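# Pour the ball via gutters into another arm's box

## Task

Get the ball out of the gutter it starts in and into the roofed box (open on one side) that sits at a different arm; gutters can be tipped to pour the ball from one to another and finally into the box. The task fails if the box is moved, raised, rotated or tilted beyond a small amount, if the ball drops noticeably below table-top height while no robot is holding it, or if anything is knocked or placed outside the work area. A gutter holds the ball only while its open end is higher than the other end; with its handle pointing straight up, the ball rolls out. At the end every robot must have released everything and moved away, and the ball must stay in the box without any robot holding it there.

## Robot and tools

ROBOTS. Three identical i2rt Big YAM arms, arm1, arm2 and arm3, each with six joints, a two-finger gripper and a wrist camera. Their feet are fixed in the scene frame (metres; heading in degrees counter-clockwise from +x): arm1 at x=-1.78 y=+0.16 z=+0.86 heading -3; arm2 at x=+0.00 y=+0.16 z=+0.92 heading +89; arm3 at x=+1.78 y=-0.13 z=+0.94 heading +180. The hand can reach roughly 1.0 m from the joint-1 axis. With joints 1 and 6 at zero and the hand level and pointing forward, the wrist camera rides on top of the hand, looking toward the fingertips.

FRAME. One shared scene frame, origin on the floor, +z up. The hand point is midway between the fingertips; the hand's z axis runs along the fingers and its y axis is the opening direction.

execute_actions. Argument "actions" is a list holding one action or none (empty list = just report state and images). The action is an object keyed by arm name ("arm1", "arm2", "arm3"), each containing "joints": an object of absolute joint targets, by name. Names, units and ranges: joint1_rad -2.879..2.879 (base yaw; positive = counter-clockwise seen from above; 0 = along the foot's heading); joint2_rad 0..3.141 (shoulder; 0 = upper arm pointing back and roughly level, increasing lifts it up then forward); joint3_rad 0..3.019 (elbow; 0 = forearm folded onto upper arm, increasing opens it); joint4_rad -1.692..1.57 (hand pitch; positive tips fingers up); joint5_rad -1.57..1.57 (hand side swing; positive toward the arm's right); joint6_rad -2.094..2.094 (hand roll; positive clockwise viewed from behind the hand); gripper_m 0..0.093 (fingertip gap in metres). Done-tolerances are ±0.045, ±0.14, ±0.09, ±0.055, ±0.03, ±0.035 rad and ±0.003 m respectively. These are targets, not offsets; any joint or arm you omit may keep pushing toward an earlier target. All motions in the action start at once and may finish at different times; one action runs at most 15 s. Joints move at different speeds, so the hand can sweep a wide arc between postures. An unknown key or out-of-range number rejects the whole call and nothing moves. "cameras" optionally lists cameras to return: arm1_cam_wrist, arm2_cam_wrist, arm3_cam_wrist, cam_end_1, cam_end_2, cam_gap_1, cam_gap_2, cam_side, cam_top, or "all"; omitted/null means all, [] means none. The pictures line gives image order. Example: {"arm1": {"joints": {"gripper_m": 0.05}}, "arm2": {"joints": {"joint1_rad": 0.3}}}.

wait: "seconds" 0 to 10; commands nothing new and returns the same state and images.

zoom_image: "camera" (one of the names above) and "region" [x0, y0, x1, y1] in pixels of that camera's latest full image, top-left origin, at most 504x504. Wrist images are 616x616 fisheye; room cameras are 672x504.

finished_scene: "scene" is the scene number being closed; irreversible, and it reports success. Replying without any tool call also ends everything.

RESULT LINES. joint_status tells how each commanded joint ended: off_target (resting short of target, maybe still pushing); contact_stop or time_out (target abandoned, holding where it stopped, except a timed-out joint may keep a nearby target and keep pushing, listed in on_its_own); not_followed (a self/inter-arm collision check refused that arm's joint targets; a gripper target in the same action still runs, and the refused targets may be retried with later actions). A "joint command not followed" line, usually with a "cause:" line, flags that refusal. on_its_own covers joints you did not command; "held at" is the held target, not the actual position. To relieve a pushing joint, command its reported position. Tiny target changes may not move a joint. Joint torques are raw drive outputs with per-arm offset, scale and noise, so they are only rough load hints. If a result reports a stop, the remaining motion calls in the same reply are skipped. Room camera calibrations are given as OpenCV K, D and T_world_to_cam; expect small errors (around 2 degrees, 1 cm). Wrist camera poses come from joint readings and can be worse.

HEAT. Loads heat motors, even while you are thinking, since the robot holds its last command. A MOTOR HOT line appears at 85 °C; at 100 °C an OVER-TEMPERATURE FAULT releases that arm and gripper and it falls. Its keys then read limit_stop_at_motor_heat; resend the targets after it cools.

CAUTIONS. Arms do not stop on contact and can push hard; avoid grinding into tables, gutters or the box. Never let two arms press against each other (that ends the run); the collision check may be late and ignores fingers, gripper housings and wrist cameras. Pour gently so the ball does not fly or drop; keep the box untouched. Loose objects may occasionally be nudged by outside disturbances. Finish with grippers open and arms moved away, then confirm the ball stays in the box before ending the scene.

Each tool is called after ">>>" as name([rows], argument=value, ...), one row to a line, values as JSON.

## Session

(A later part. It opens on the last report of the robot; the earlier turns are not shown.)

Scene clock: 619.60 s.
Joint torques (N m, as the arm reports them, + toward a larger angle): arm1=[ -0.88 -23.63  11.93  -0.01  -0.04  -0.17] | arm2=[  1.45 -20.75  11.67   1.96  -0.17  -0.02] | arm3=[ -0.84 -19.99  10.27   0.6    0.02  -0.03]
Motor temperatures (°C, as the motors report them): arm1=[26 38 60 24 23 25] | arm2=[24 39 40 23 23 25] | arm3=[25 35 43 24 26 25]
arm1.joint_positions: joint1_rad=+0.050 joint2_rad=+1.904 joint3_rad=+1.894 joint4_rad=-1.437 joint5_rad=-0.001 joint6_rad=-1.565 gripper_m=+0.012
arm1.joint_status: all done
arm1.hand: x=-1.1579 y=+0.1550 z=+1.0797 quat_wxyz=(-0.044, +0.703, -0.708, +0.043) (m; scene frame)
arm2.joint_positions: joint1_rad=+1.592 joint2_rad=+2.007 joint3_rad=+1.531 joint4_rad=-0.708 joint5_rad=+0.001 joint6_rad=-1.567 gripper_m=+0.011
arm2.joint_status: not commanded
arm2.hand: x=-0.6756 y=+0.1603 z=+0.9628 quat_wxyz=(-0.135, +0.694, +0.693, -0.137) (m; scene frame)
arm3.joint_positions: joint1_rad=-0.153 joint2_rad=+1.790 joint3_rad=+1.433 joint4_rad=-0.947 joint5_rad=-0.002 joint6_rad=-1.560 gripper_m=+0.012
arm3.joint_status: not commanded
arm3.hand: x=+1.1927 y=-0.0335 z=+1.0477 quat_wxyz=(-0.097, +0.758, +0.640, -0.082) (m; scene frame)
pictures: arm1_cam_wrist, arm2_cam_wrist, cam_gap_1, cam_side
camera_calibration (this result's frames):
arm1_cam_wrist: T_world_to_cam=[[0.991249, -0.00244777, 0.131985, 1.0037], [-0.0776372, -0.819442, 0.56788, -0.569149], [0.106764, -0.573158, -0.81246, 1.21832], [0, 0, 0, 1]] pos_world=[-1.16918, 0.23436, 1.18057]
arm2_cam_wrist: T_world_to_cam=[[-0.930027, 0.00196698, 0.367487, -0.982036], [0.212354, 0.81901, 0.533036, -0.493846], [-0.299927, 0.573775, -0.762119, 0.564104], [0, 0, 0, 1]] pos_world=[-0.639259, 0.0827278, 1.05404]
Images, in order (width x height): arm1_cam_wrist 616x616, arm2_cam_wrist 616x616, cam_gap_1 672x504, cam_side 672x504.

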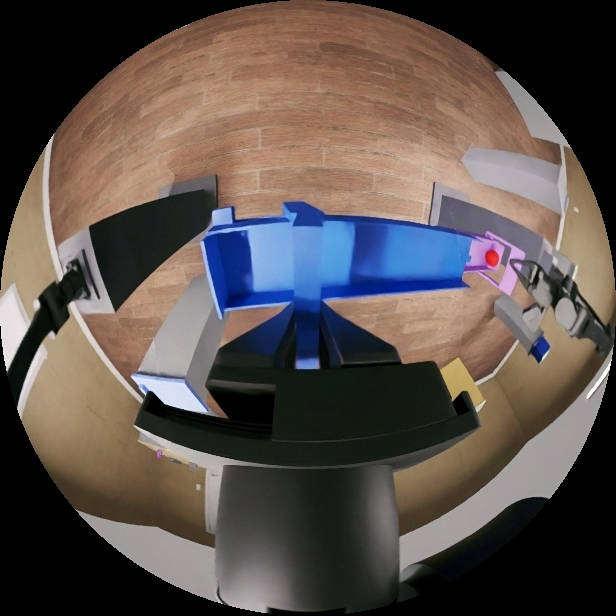

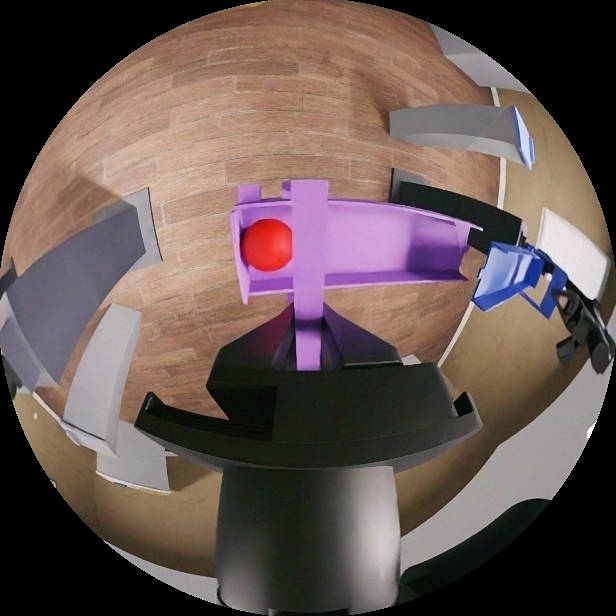

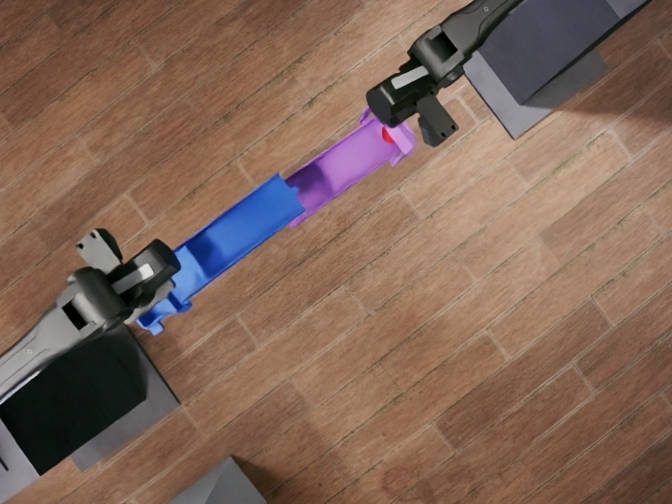

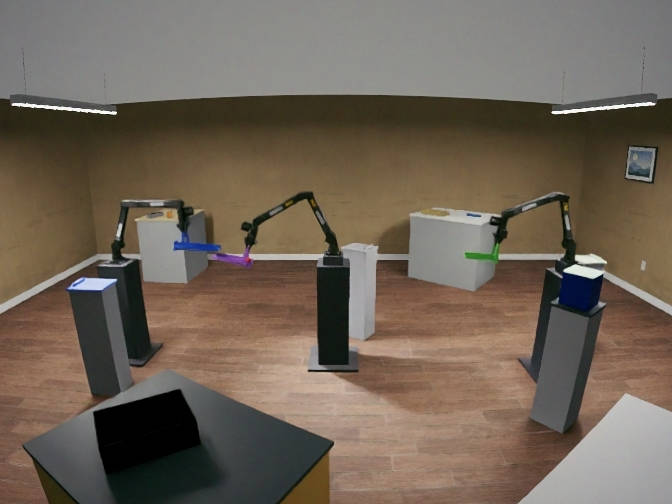

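>>> execute_actions([
  {"arm1":{"joints":{"joint1_rad":-1.228,"joint4_rad":-1.25,"joint5_rad":0.2,"joint6_rad":0.29}},"arm3":{"joints":{"joint2_rad":2.118,"joint3_rad":1.775,"joint4_rad":-0.78}}},
], cameras=["arm2_cam_wrist","cam_side","cam_top"])

>>> execute_actions([
  {"arm1":{"joints":{"joint3_rad":1.80,"joint4_rad":-1.34}},"arm2":{"joints":{"joint2_rad":1.95,"joint3_rad":1.85,"joint4_rad":-0.80}}},
], cameras=["arm2_cam_wrist","cam_side","cam_top","arm1_cam_wrist"])

Scene clock: 671.17 s.
Joint torques (N m, as the arm reports them, + toward a larger angle): arm1=[ -0.28 -23.99  12.21   0.79   0.27  -0.08] | arm2=[  1.44 -20.73  11.66   1.95  -0.18  -0.02] | arm3=[ -0.63 -26.95  11.67   1.1    0.04  -0.07]
Motor temperatures (°C, as the motors report them): arm1=[26 38 62 24 23 25] | arm2=[24 40 40 23 23 25] | arm3=[25 36 45 24 26 25]
arm1.joint_positions: joint1_rad=-1.232 joint2_rad=+1.904 joint3_rad=+1.894 joint4_rad=-1.255 joint5_rad=+0.198 joint6_rad=+0.282 gripper_m=+0.012
arm1.joint_status: all done
arm1.hand: x=-1.6246 y=-0.4910 z=+1.0924 quat_wxyz=(-0.086, -0.704, -0.687, +0.158) (m; scene frame)
arm2.joint_positions: joint1_rad=+1.592 joint2_rad=+2.007 joint3_rad=+1.531 joint4_rad=-0.708 joint5_rad=+0.001 joint6_rad=-1.567 gripper_m=+0.011
arm2.joint_status: not commanded
arm2.hand: x=-0.6756 y=+0.1603 z=+0.9628 quat_wxyz=(-0.135, +0.694, +0.693, -0.137) (m; scene frame)
arm3.joint_positions: joint1_rad=-0.153 joint2_rad=+2.150 joint3_rad=+1.717 joint4_rad=-0.790 joint5_rad=-0.002 joint6_rad=-1.560 gripper_m=+0.012
arm3.joint_status: all done
arm3.hand: x=+1.0724 y=-0.0139 z=+0.9504 quat_wxyz=(-0.127, +0.753, +0.636, -0.108) (m; scene frame)
pictures: arm2_cam_wrist, cam_side, cam_top
camera_calibration (this result's frames):
arm2_cam_wrist: T_world_to_cam=[[-0.930027, 0.00196698, 0.367487, -0.982036], [0.212354, 0.81901, 0.533036, -0.493846], [-0.299927, 0.573775, -0.762119, 0.564104], [0, 0, 0, 1]] pos_world=[-0.639259, 0.0827278, 1.05404]
Images, in order (width x height): arm2_cam_wrist 616x616, cam_side 672x504, cam_top 672x504.

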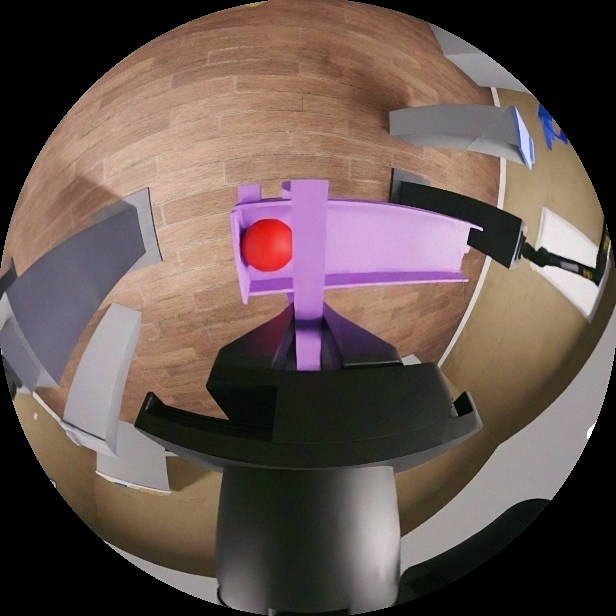

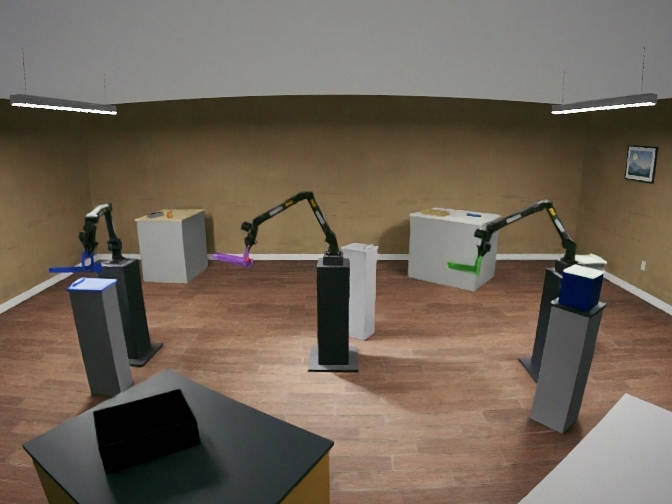

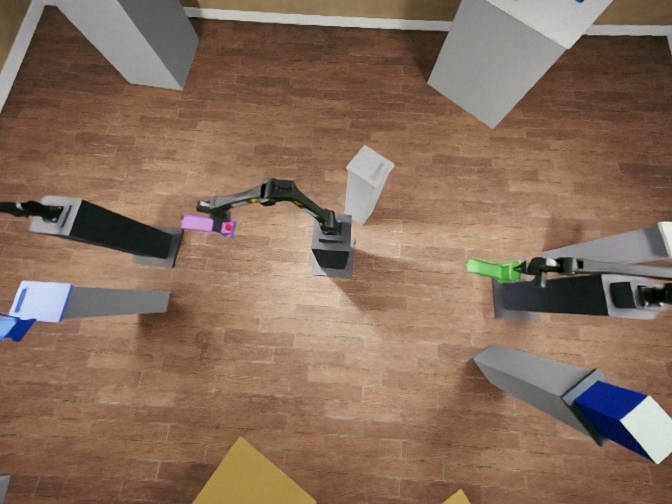

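Scene clock: 672.37 s.
Joint torques (N m, as the arm reports them, + toward a larger angle): arm1=[ -0.43 -23.06   8.39   0.1    0.29  -0.07] | arm2=[  1.43 -20.7   15.39   1.13  -0.17   0.  ] | arm3=[ -1.55 -27.46  11.51   0.86   0.05  -0.04]
Motor temperatures (°C, as the motors report them): arm1=[26 38 61 24 23 25] | arm2=[24 40 41 23 23 25] | arm3=[25 36 45 24 26 25]
arm1.joint_positions: joint1_rad=-1.232 joint2_rad=+1.900 joint3_rad=+1.792 joint4_rad=-1.334 joint5_rad=+0.197 joint6_rad=+0.283 gripper_m=+0.012
arm1.joint_status: all done
arm1.hand: x=-1.6374 y=-0.4476 z=+1.0470 quat_wxyz=(-0.009, -0.705, -0.699, +0.117) (m; scene frame)
arm2.joint_positions: joint1_rad=+1.592 joint2_rad=+1.952 joint3_rad=+1.807 joint4_rad=-0.794 joint5_rad=+0.001 joint6_rad=-1.567 gripper_m=+0.011
arm2.joint_status: all done
arm2.hand: x=-0.7487 y=+0.1605 z=+1.1235 quat_wxyz=(-0.218, +0.673, +0.671, -0.221) (m; scene frame)
arm3.joint_positions: joint1_rad=-0.153 joint2_rad=+2.150 joint3_rad=+1.717 joint4_rad=-0.790 joint5_rad=-0.002 joint6_rad=-1.560 gripper_m=+0.012
arm3.joint_status: not commanded
arm3.hand: x=+1.0724 y=-0.0139 z=+0.9504 quat_wxyz=(-0.127, +0.753, +0.636, -0.108) (m; scene frame)
pictures: arm1_cam_wrist, arm2_cam_wrist, cam_side, cam_top
camera_calibration (this result's frames):
arm1_cam_wrist: T_world_to_cam=[[-0.98677, 0.0192407, 0.160981, -1.77752], [0.0849805, 0.906984, 0.412504, 0.120113], [-0.13807, 0.420726, -0.896619, 1.02961], [0, 0, 0, 1]] pos_world=[-1.62205, -0.507925, 1.15977]
arm2_cam_wrist: T_world_to_cam=[[-0.813393, 0.00289868, 0.581707, -1.26258], [0.335495, 0.819259, 0.465035, -0.395552], [-0.475221, 0.573416, -0.667352, 0.426908], [0, 0, 0, 1]] pos_world=[-0.691396, 0.0829235, 1.2033]
Images, in order (width x height): arm1_cam_wrist 616x616, arm2_cam_wrist 616x616, cam_side 672x504, cam_top 672x504.

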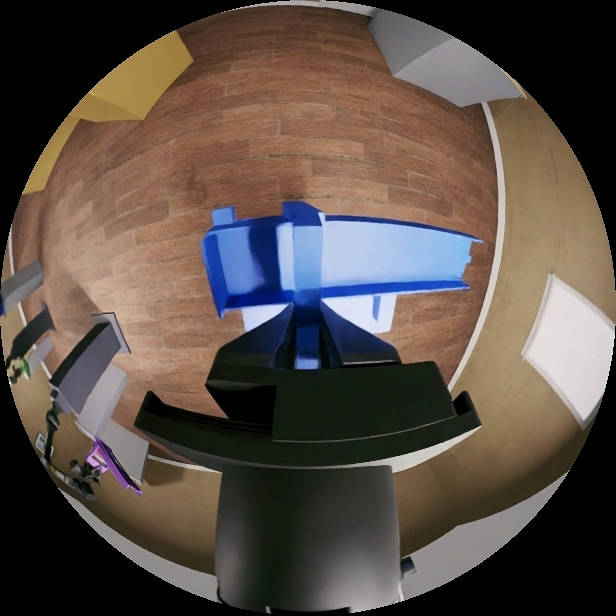

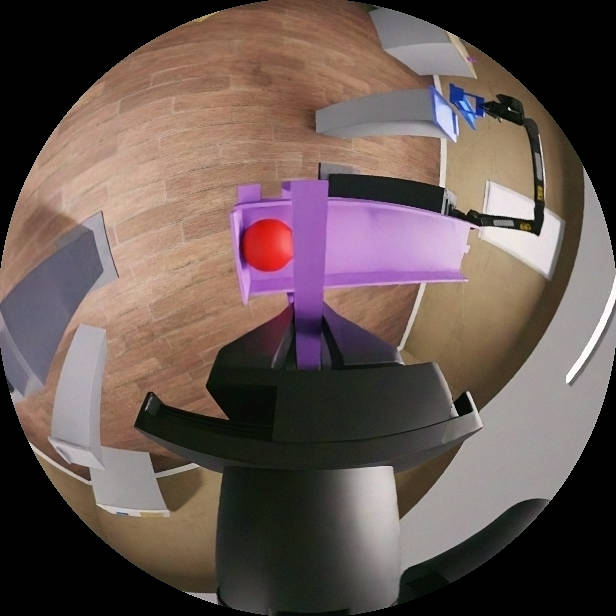

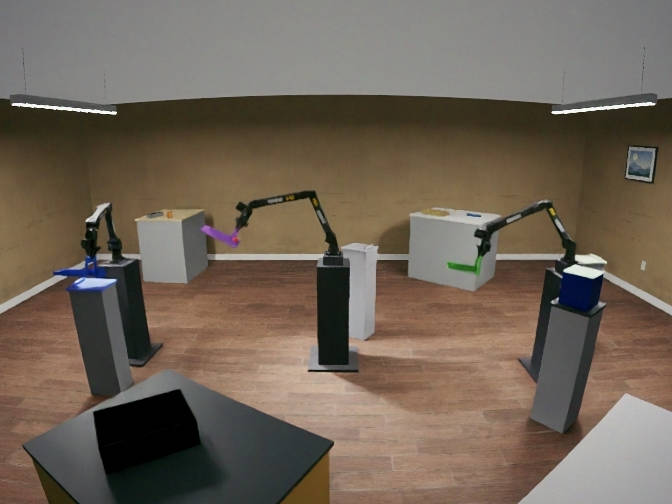

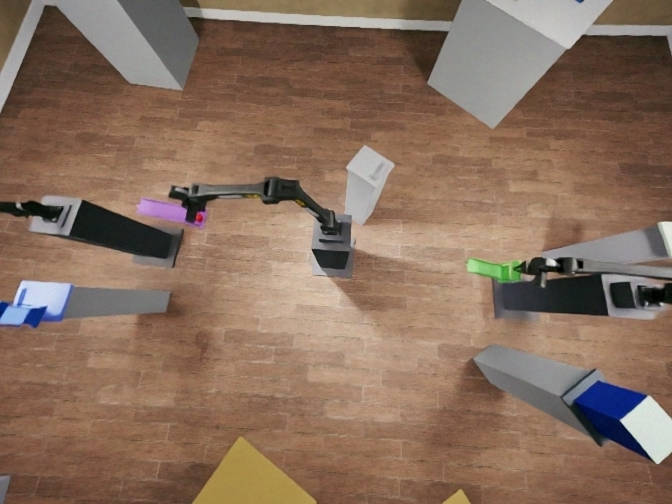

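>>> execute_actions([
  {"arm1":{"joints":{"joint3_rad":1.615,"joint4_rad":-1.31}},"arm2":{"joints":{"joint1_rad":-1.712,"joint2_rad":1.84,"joint3_rad":1.79,"joint4_rad":-0.85}}},
], cameras=["arm1_cam_wrist","arm2_cam_wrist","cam_side","cam_gap_2"])

Scene clock: 704.50 s.
Joint torques (N m, as the arm reports them, + toward a larger angle): arm1=[ -0.51 -21.92   7.65   0.39   0.16  -0.06] | arm2=[  0.94 -22.17  13.23   1.15  -0.2    0.01] | arm3=[ -0.98 -27.46  11.75   1.07  -0.01  -0.03]
Motor temperatures (°C, as the motors report them): arm1=[26 38 53 24 23 25] | arm2=[24 40 45 23 23 25] | arm3=[25 40 48 24 26 25]
arm1.joint_positions: joint1_rad=-1.231 joint2_rad=+1.898 joint3_rad=+1.611 joint4_rad=-1.319 joint5_rad=+0.200 joint6_rad=+0.283 gripper_m=+0.012
arm1.joint_status: all done
arm1.hand: x=-1.6525 y=-0.3960 z=+0.9787 quat_wxyz=(+0.063, -0.700, -0.706, +0.080) (m; scene frame)
arm2.joint_positions: joint1_rad=-1.711 joint2_rad=+1.873 joint3_rad=+1.771 joint4_rad=-0.845 joint5_rad=+0.001 joint6_rad=-1.568 gripper_m=+0.011
arm2.joint_status: all done
arm2.hand: x=+0.7142 y=+0.0482 z=+1.1530 quat_wxyz=(-0.198, +0.617, -0.725, +0.234) (m; scene frame)
arm3.joint_positions: joint1_rad=-0.153 joint2_rad=+2.150 joint3_rad=+1.717 joint4_rad=-0.790 joint5_rad=-0.002 joint6_rad=-1.560 gripper_m=+0.012
arm3.joint_status: not commanded
arm3.hand: x=+1.0724 y=-0.0139 z=+0.9504 quat_wxyz=(-0.127, +0.753, +0.636, -0.108) (m; scene frame)
pictures: arm1_cam_wrist, arm2_cam_wrist, cam_gap_2, cam_side
camera_calibration (this result's frames):
arm1_cam_wrist: T_world_to_cam=[[-0.9776, -0.0103736, 0.210217, -1.82719], [0.108082, 0.832293, 0.543697, -0.0170476], [-0.180602, 0.554239, -0.812528, 0.84495], [0, 0, 0, 1]] pos_world=[-1.63182, -0.47307, 1.07992]
arm2_cam_wrist: T_world_to_cam=[[0.808188, -0.129798, 0.574442, -1.23289], [-0.457432, -0.752705, 0.473489, -0.175721], [0.370928, -0.645436, -0.667701, 0.660989], [0, 0, 0, 1]] pos_world=[0.670846, 0.134334, 1.23277]
Images, in order (width x height): arm1_cam_wrist 616x616, arm2_cam_wrist 616x616, cam_gap_2 672x504, cam_side 672x504.

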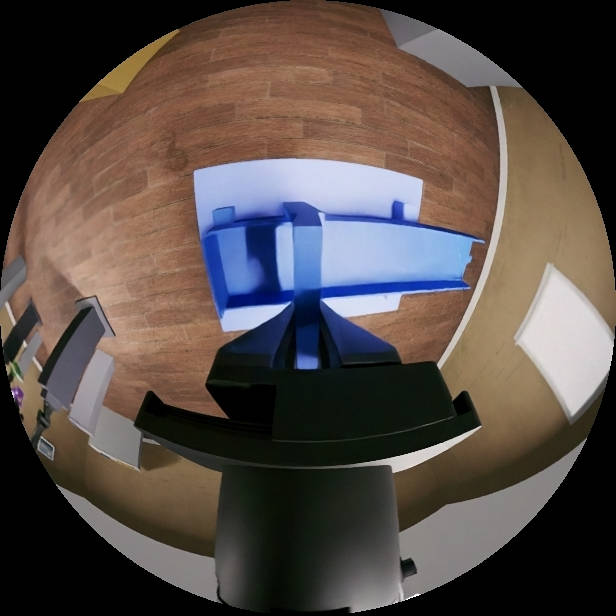

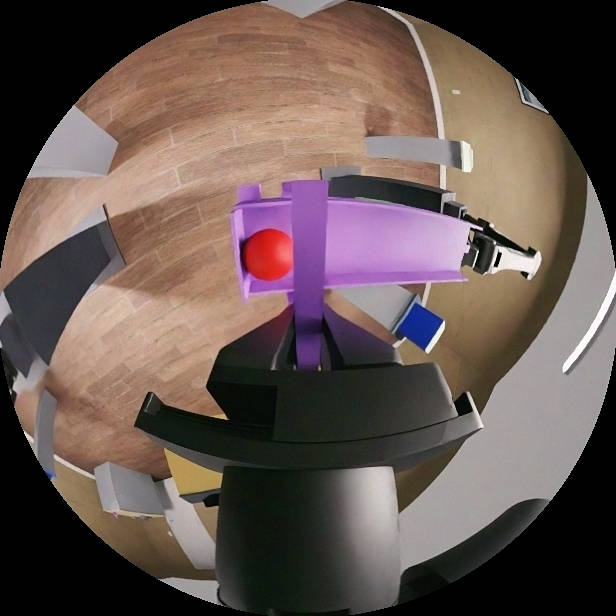

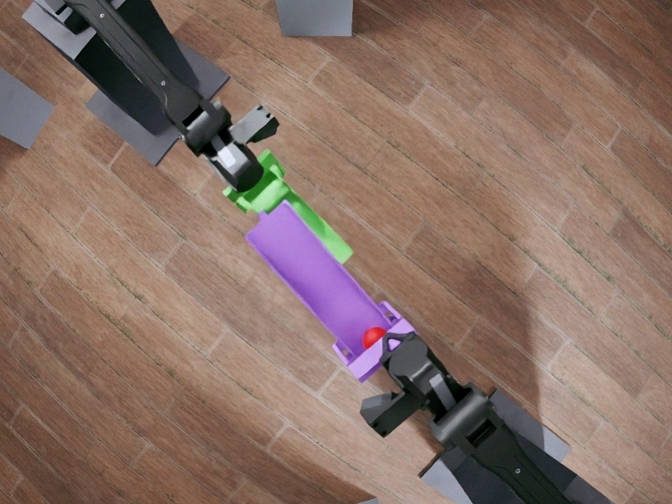

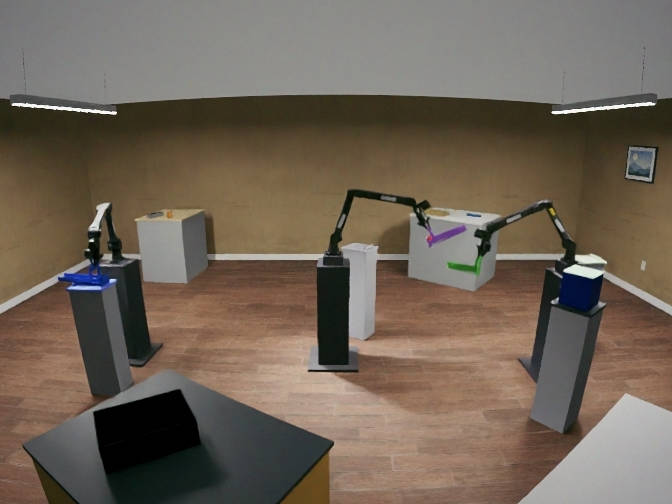

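>>> execute_actions(actions=[])

Scene clock: 728.37 s.
Joint torques (N m, as the arm reports them, + toward a larger angle): arm1=[ -0.63 -22.05   7.66   0.36   0.15  -0.06] | arm2=[  1.56 -22.04  13.21   1.13  -0.18   0.01] | arm3=[ -1.26 -26.89  11.65   1.06   0.03  -0.05]
Motor temperatures (°C, as the motors report them): arm1=[26 38 51 24 23 25] | arm2=[24 41 44 23 23 25] | arm3=[25 41 49 24 26 25]
arm1.joint_positions: joint1_rad=-1.231 joint2_rad=+1.898 joint3_rad=+1.611 joint4_rad=-1.319 joint5_rad=+0.200 joint6_rad=+0.283 gripper_m=+0.012
arm1.joint_status: all done
arm1.hand: x=-1.6525 y=-0.3960 z=+0.9787 quat_wxyz=(+0.063, -0.700, -0.706, +0.080) (m; scene frame)
arm2.joint_positions: joint1_rad=-1.711 joint2_rad=+1.873 joint3_rad=+1.771 joint4_rad=-0.845 joint5_rad=+0.001 joint6_rad=-1.568 gripper_m=+0.011
arm2.joint_status: all done
arm2.hand: x=+0.7142 y=+0.0482 z=+1.1530 quat_wxyz=(-0.198, +0.617, -0.725, +0.234) (m; scene frame)
arm3.joint_positions: joint1_rad=-0.153 joint2_rad=+2.150 joint3_rad=+1.717 joint4_rad=-0.790 joint5_rad=-0.002 joint6_rad=-1.560 gripper_m=+0.012
arm3.joint_status: not commanded
arm3.hand: x=+1.0724 y=-0.0139 z=+0.9504 quat_wxyz=(-0.127, +0.753, +0.636, -0.108) (m; scene frame)
pictures: arm1_cam_wrist, arm2_cam_wrist, arm3_cam_wrist, cam_end_1, cam_end_2, cam_gap_1, cam_gap_2, cam_side, cam_top
camera_calibration (this result's frames):
arm1_cam_wrist: T_world_to_cam=[[-0.9776, -0.0103736, 0.210217, -1.82719], [0.108082, 0.832293, 0.543697, -0.0170476], [-0.180602, 0.554239, -0.812528, 0.84495], [0, 0, 0, 1]] pos_world=[-1.63182, -0.47307, 1.07992]
arm2_cam_wrist: T_world_to_cam=[[0.808188, -0.129798, 0.574442, -1.23289], [-0.457432, -0.752705, 0.473489, -0.175721], [0.370928, -0.645436, -0.667701, 0.660989], [0, 0, 0, 1]] pos_world=[0.670846, 0.134334, 1.23277]
arm3_cam_wrist: T_world_to_cam=[[-0.929828, 0.172139, 0.32525, 0.69087], [0.332859, 0.770318, 0.543888, -0.855592], [-0.156922, 0.613985, -0.773562, 1.03355], [0, 0, 0, 1]] pos_world=[1.08937, -0.0944348, 1.04016]
Images, in order (width x height): arm1_cam_wrist 616x616, arm2_cam_wrist 616x616, arm3_cam_wrist 616x616, cam_end_1 672x504, cam_end_2 672x504, cam_gap_1 672x504, cam_gap_2 672x504, cam_side 672x504, cam_top 672x504.

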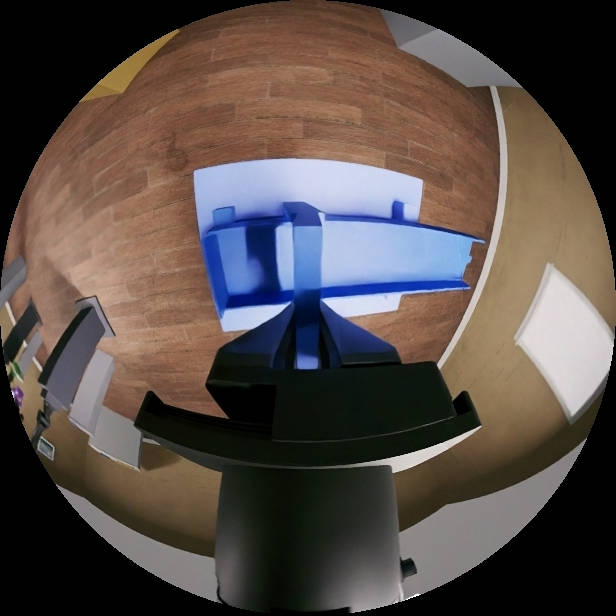

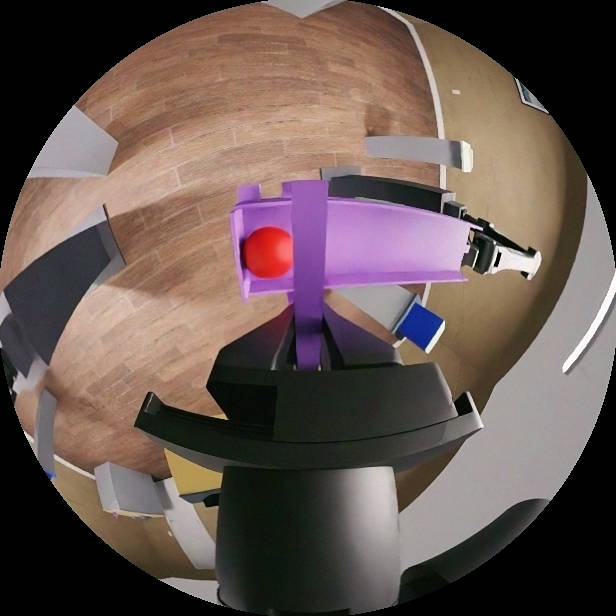

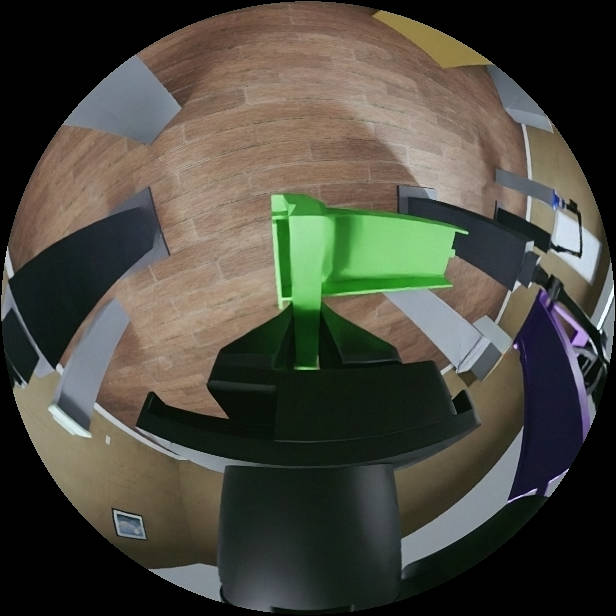

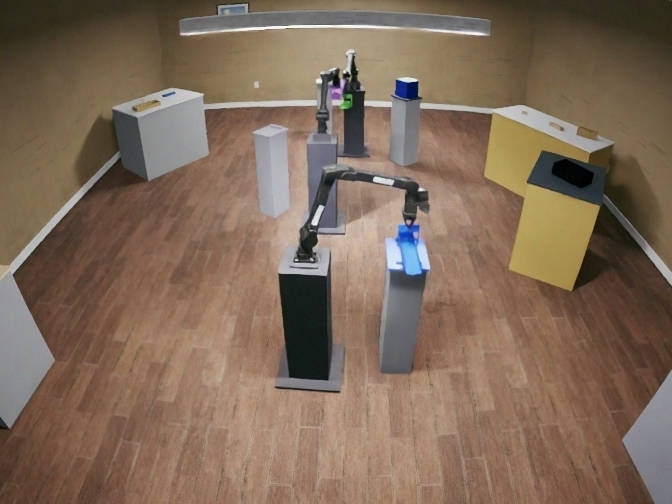

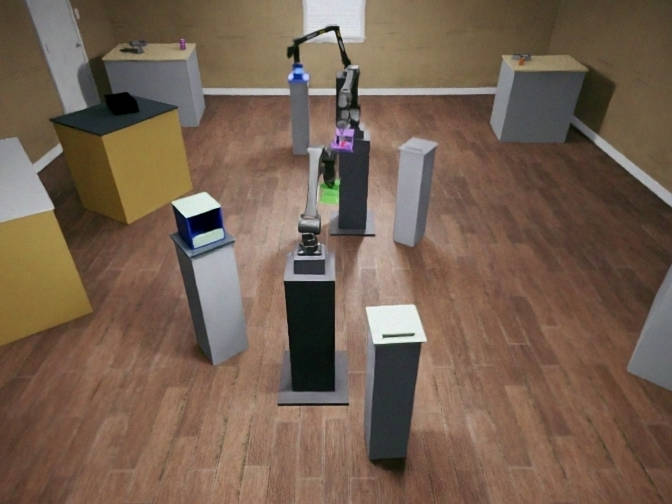

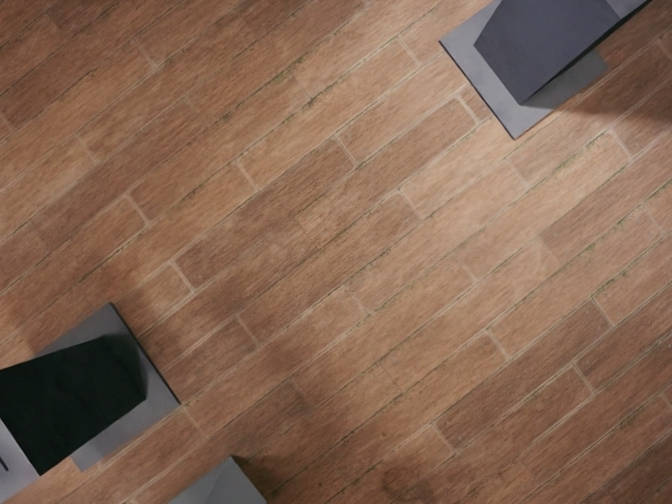

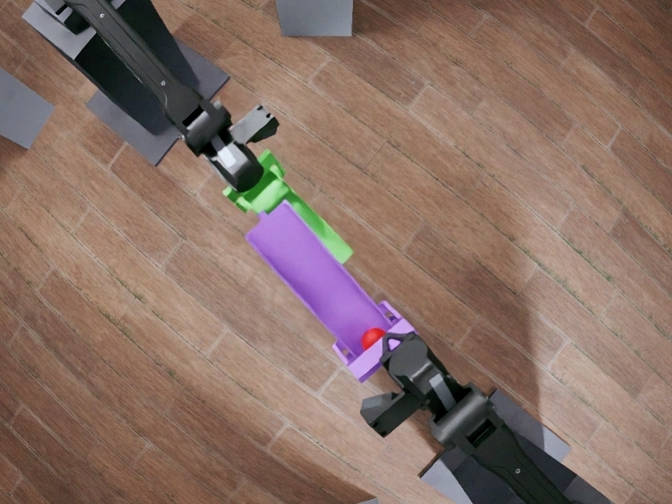

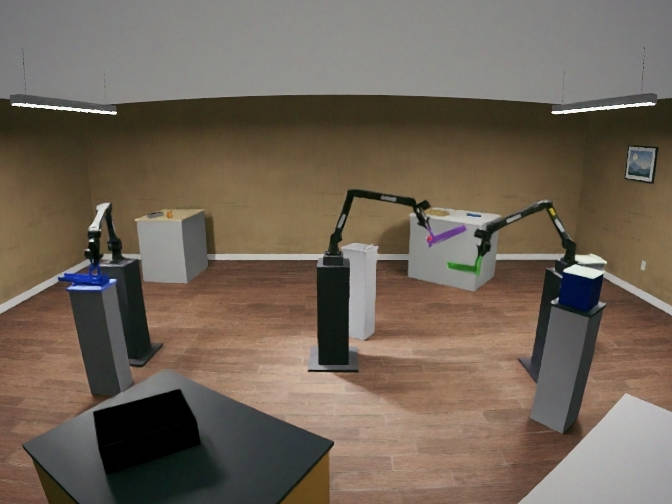

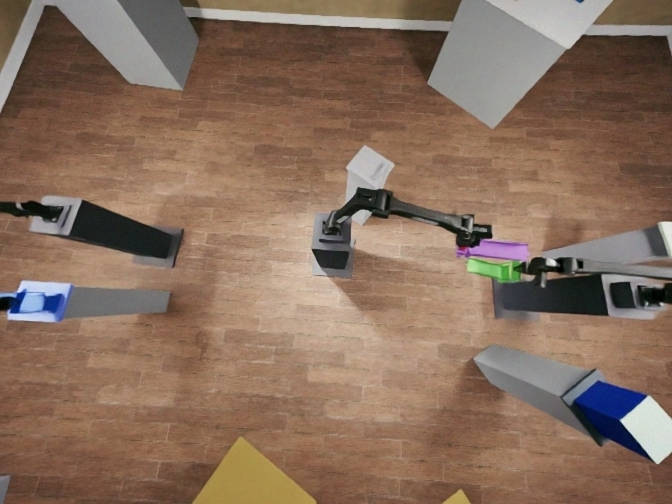

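>>> execute_actions([
  {"arm2":{"joints":{"joint3_rad":2.06,"joint4_rad":-1.09}},"arm1":{"joints":{"gripper_m":0.093}}},
], cameras=["cam_side"])

>>> execute_actions([
  {"arm2":{"joints":{"joint2_rad":2.09,"joint3_rad":2.06,"joint4_rad":-1.09}},"arm1":{"joints":{"joint3_rad":1.9,"joint4_rad":-1.5}}},
], cameras=["cam_side","cam_gap_2","arm2_cam_wrist","arm3_cam_wrist"])

Scene clock: 767.47 s.
Joint torques (N m, as the arm reports them, + toward a larger angle): arm1=[ -0.52 -22.     7.68   0.37   0.17  -0.06] | arm2=[  1.52 -19.93  16.06   1.03  -0.18   0.01] | arm3=[ -0.42 -27.17  11.78   1.07   0.01   0.  ]
Motor temperatures (°C, as the motors report them): arm1=[26 38 50 24 23 25] | arm2=[24 42 45 23 23 25] | arm3=[25 43 50 24 26 25]
arm1.joint_positions: joint1_rad=-1.231 joint2_rad=+1.898 joint3_rad=+1.611 joint4_rad=-1.319 joint5_rad=+0.200 joint6_rad=+0.283 gripper_m=+0.093
arm1.joint_status: all done
arm1.hand: x=-1.6524 y=-0.3960 z=+0.9787 quat_wxyz=(+0.063, -0.700, -0.706, +0.079) (m; scene frame)
arm2.joint_positions: joint1_rad=-1.711 joint2_rad=+1.847 joint3_rad=+2.012 joint4_rad=-1.082 joint5_rad=+0.001 joint6_rad=-1.568 gripper_m=+0.011
arm2.joint_status: all done
arm2.hand: x=+0.7082 y=+0.0495 z=+1.2635 quat_wxyz=(-0.207, +0.614, -0.721, +0.245) (m; scene frame)
arm3.joint_positions: joint1_rad=-0.153 joint2_rad=+2.150 joint3_rad=+1.717 joint4_rad=-0.790 joint5_rad=-0.002 joint6_rad=-1.560 gripper_m=+0.012
arm3.joint_status: not commanded
arm3.hand: x=+1.0724 y=-0.0139 z=+0.9504 quat_wxyz=(-0.127, +0.753, +0.636, -0.108) (m; scene frame)
pictures: cam_side
Images, in order (width x height): cam_side 672x504.

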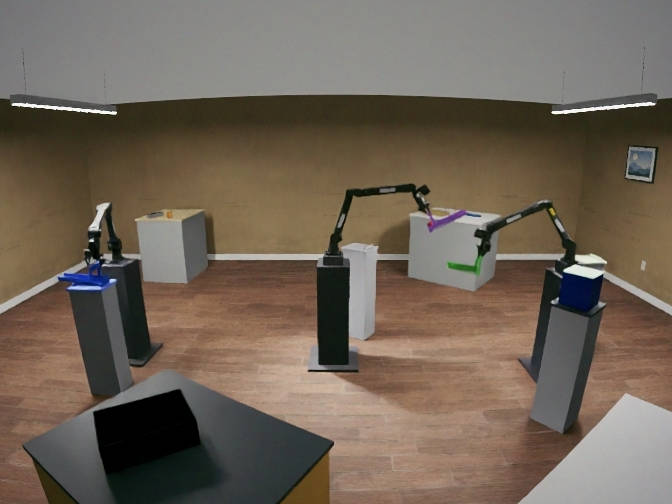

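Scene clock: 768.87 s.
Joint torques (N m, as the arm reports them, + toward a larger angle): arm1=[ -0.51 -20.89  10.81  -0.25   0.16  -0.06] | arm2=[  1.49 -24.93  14.52   0.8   -0.19  -0.01] | arm3=[ -1.09 -27.38  11.56   0.98   0.05  -0.02]
Motor temperatures (°C, as the motors report them): arm1=[26 38 51 24 23 25] | arm2=[24 42 45 23 23 25] | arm3=[25 43 50 24 26 25]
arm1.joint_positions: joint1_rad=-1.231 joint2_rad=+1.883 joint3_rad=+1.858 joint4_rad=-1.487 joint5_rad=+0.200 joint6_rad=+0.283 gripper_m=+0.093
arm1.joint_status: all done
arm1.hand: x=-1.6430 y=-0.4277 z=+1.0804 quat_wxyz=(+0.022, -0.704, -0.703, +0.102) (m; scene frame)
arm2.joint_positions: joint1_rad=-1.711 joint2_rad=+2.121 joint3_rad=+2.024 joint4_rad=-1.085 joint5_rad=+0.001 joint6_rad=-1.568 gripper_m=+0.011
arm2.joint_status: all done
arm2.hand: x=+0.7418 y=+0.0436 z=+1.0729 quat_wxyz=(-0.124, +0.636, -0.747, +0.148) (m; scene frame)
arm3.joint_positions: joint1_rad=-0.153 joint2_rad=+2.150 joint3_rad=+1.717 joint4_rad=-0.790 joint5_rad=-0.002 joint6_rad=-1.560 gripper_m=+0.012
arm3.joint_status: not commanded
arm3.hand: x=+1.0724 y=-0.0139 z=+0.9504 quat_wxyz=(-0.127, +0.753, +0.636, -0.108) (m; scene frame)
pictures: arm2_cam_wrist, arm3_cam_wrist, cam_gap_2, cam_side
camera_calibration (this result's frames):
arm2_cam_wrist: T_world_to_cam=[[0.918109, -0.147849, 0.367718, -1.0687], [-0.33978, -0.771254, 0.538254, -0.284586], [0.204023, -0.619119, -0.758332, 0.814187], [0, 0, 0, 1]] pos_world=[0.718377, 0.126583, 1.16358]
arm3_cam_wrist: T_world_to_cam=[[-0.929828, 0.172139, 0.32525, 0.69087], [0.332859, 0.770318, 0.543888, -0.855592], [-0.156922, 0.613985, -0.773562, 1.03355], [0, 0, 0, 1]] pos_world=[1.08937, -0.0944348, 1.04016]
Images, in order (width x height): arm2_cam_wrist 616x616, arm3_cam_wrist 616x616, cam_gap_2 672x504, cam_side 672x504.

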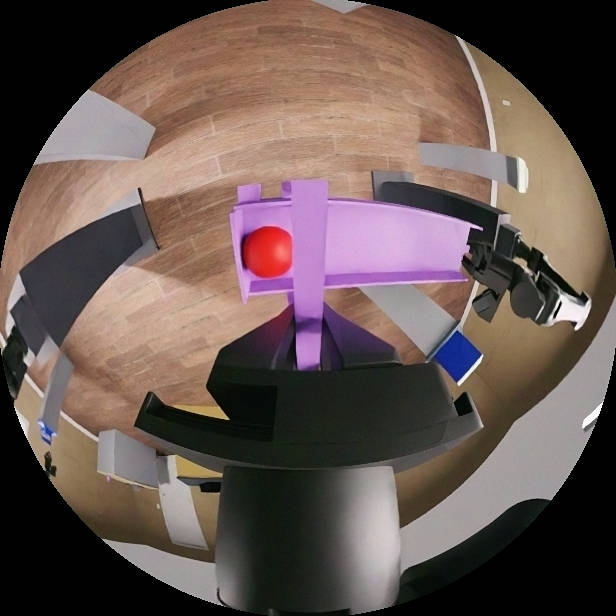

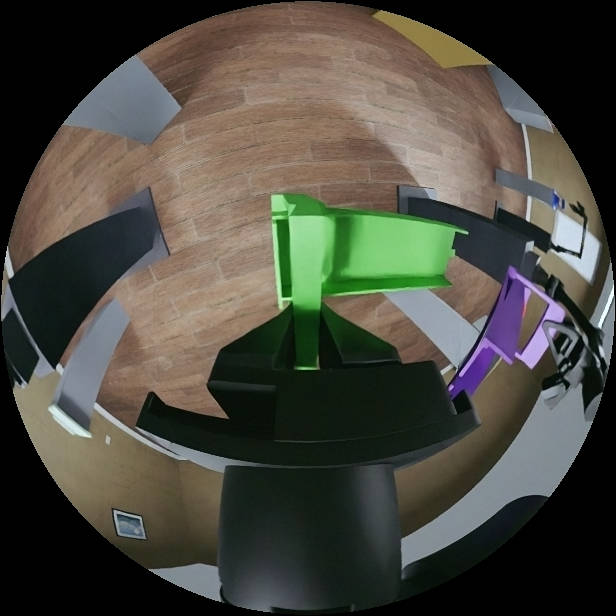

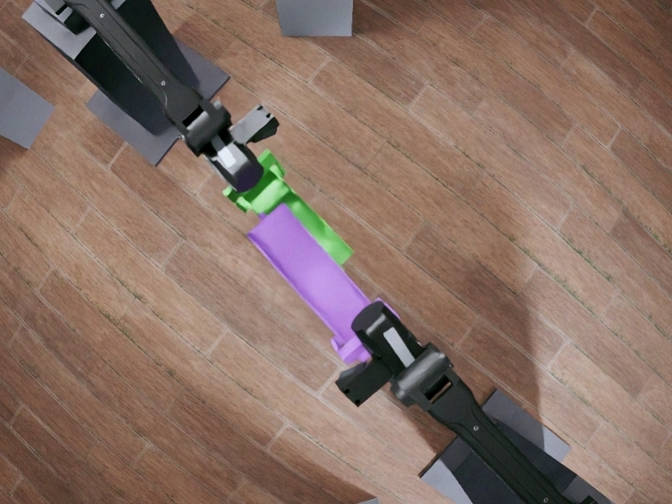

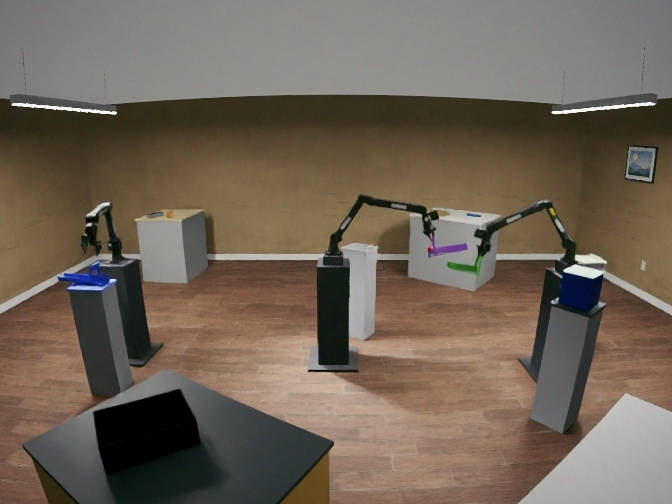

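>>> zoom_image(camera="cam_gap_2", region=[200, 140, 420, 360])

>>> zoom_image(camera="cam_side", region=[400, 190, 520, 290])

Region (200, 140, 420, 360) of cam_gap_2's 672x504 image, scaled by 2.291, with more detail than that image has.

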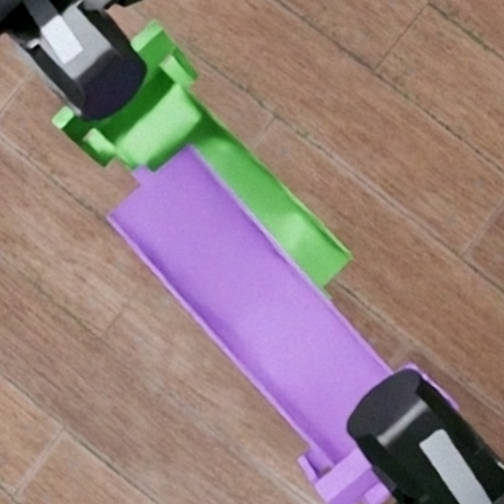

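Region (400, 190, 520, 290) of cam_side's 672x504 image, scaled by 4.200, with more detail than that image has.

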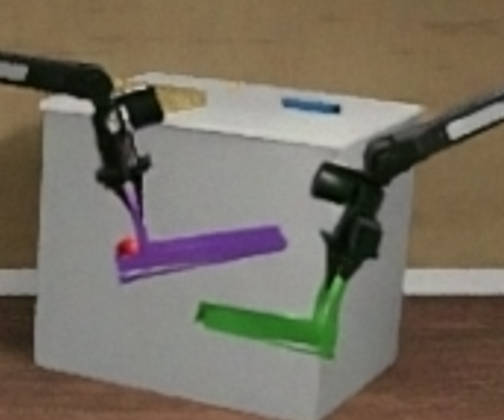

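>>> execute_actions([
  {"arm2":{"joints":{"joint1_rad":-1.745}},"arm1":{"joints":{"joint2_rad":1.2,"joint3_rad":1.2,"joint4_rad":-1.0}}},
], cameras=["cam_gap_2","cam_end_2","cam_end_1","cam_side"])

>>> zoom_image(camera="cam_gap_2", region=[200, 140, 420, 360])

>>> zoom_image(camera="cam_end_2", region=[300, 110, 390, 220])

Scene clock: 848.50 s.
Joint torques (N m, as the arm reports them, + toward a larger angle): arm1=[-0.5  -8.85  7.97  1.71  0.14 -0.08] | arm2=[  1.99 -24.93  14.45   0.8   -0.19  -0.01] | arm3=[ -1.15 -27.42  11.57   1.01   0.02  -0.07]
Motor temperatures (°C, as the motors report them): arm1=[26 37 59 24 23 25] | arm2=[24 46 48 23 23 25] | arm3=[25 45 53 24 26 25]
arm1.joint_positions: joint1_rad=-1.231 joint2_rad=+1.193 joint3_rad=+1.206 joint4_rad=-1.021 joint5_rad=+0.200 joint6_rad=+0.283 gripper_m=+0.093
arm1.joint_status: all done
arm1.hand: x=-1.6834 y=-0.2914 z=+1.1692 quat_wxyz=(-0.196, -0.694, -0.658, +0.217) (m; scene frame)
arm2.joint_positions: joint1_rad=-1.746 joint2_rad=+2.121 joint3_rad=+2.024 joint4_rad=-1.085 joint5_rad=+0.001 joint6_rad=-1.568 gripper_m=+0.011
arm2.joint_status: all done
arm2.hand: x=+0.7371 y=+0.0174 z=+1.0730 quat_wxyz=(-0.121, +0.623, -0.758, +0.150) (m; scene frame)
arm3.joint_positions: joint1_rad=-0.153 joint2_rad=+2.150 joint3_rad=+1.717 joint4_rad=-0.790 joint5_rad=-0.002 joint6_rad=-1.560 gripper_m=+0.012
arm3.joint_status: not commanded
arm3.hand: x=+1.0724 y=-0.0139 z=+0.9504 quat_wxyz=(-0.127, +0.753, +0.636, -0.108) (m; scene frame)
pictures: cam_end_1, cam_end_2, cam_gap_2, cam_side
Images, in order (width x height): cam_end_1 672x504, cam_end_2 672x504, cam_gap_2 672x504, cam_side 672x504.

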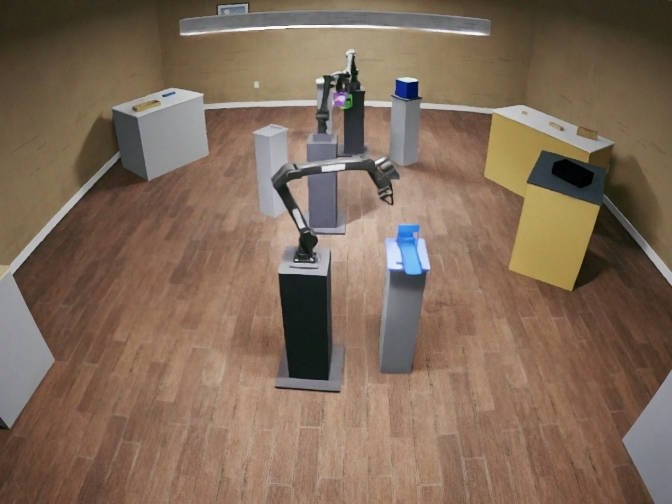

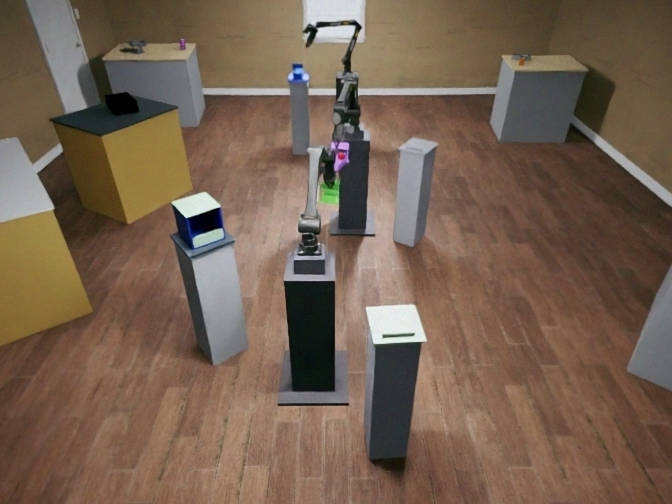

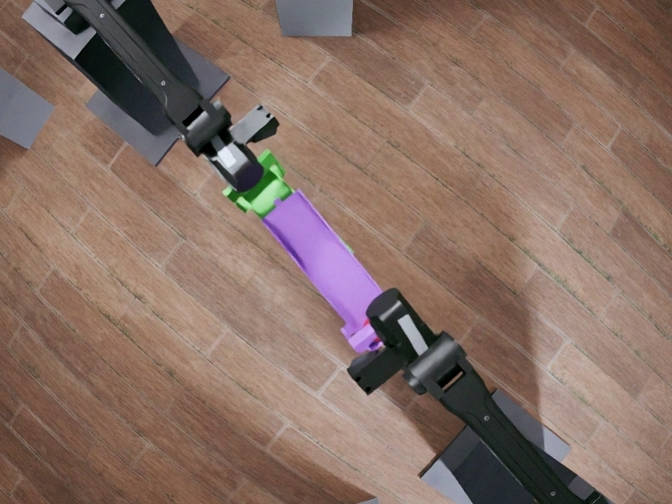

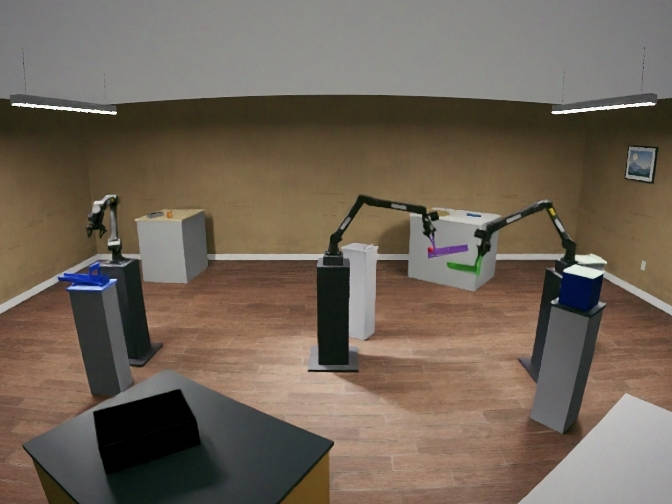

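Region (200, 140, 420, 360) of cam_gap_2's 672x504 image, scaled by 2.291, with more detail than that image has.

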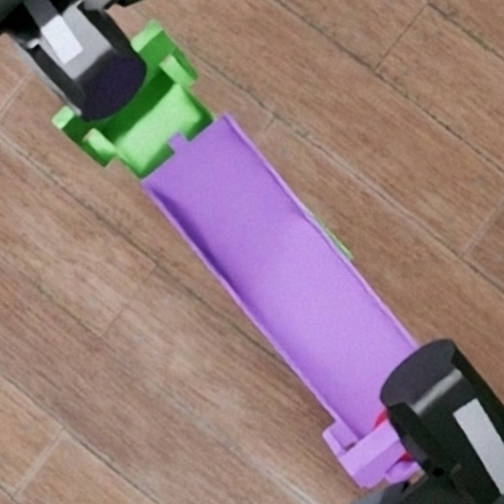

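Region (300, 110, 390, 220) of cam_end_2's 672x504 image, scaled by 4.582, with more detail than that image has; it fills the left 412 columns of this view, and the rest is white.

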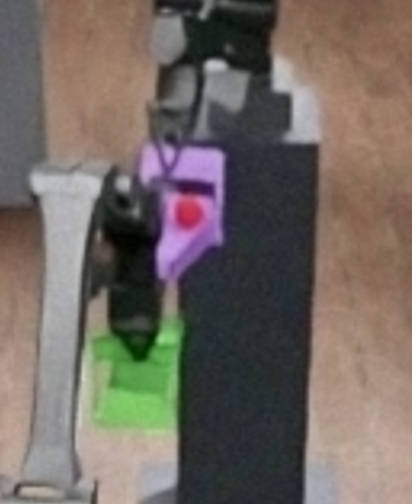

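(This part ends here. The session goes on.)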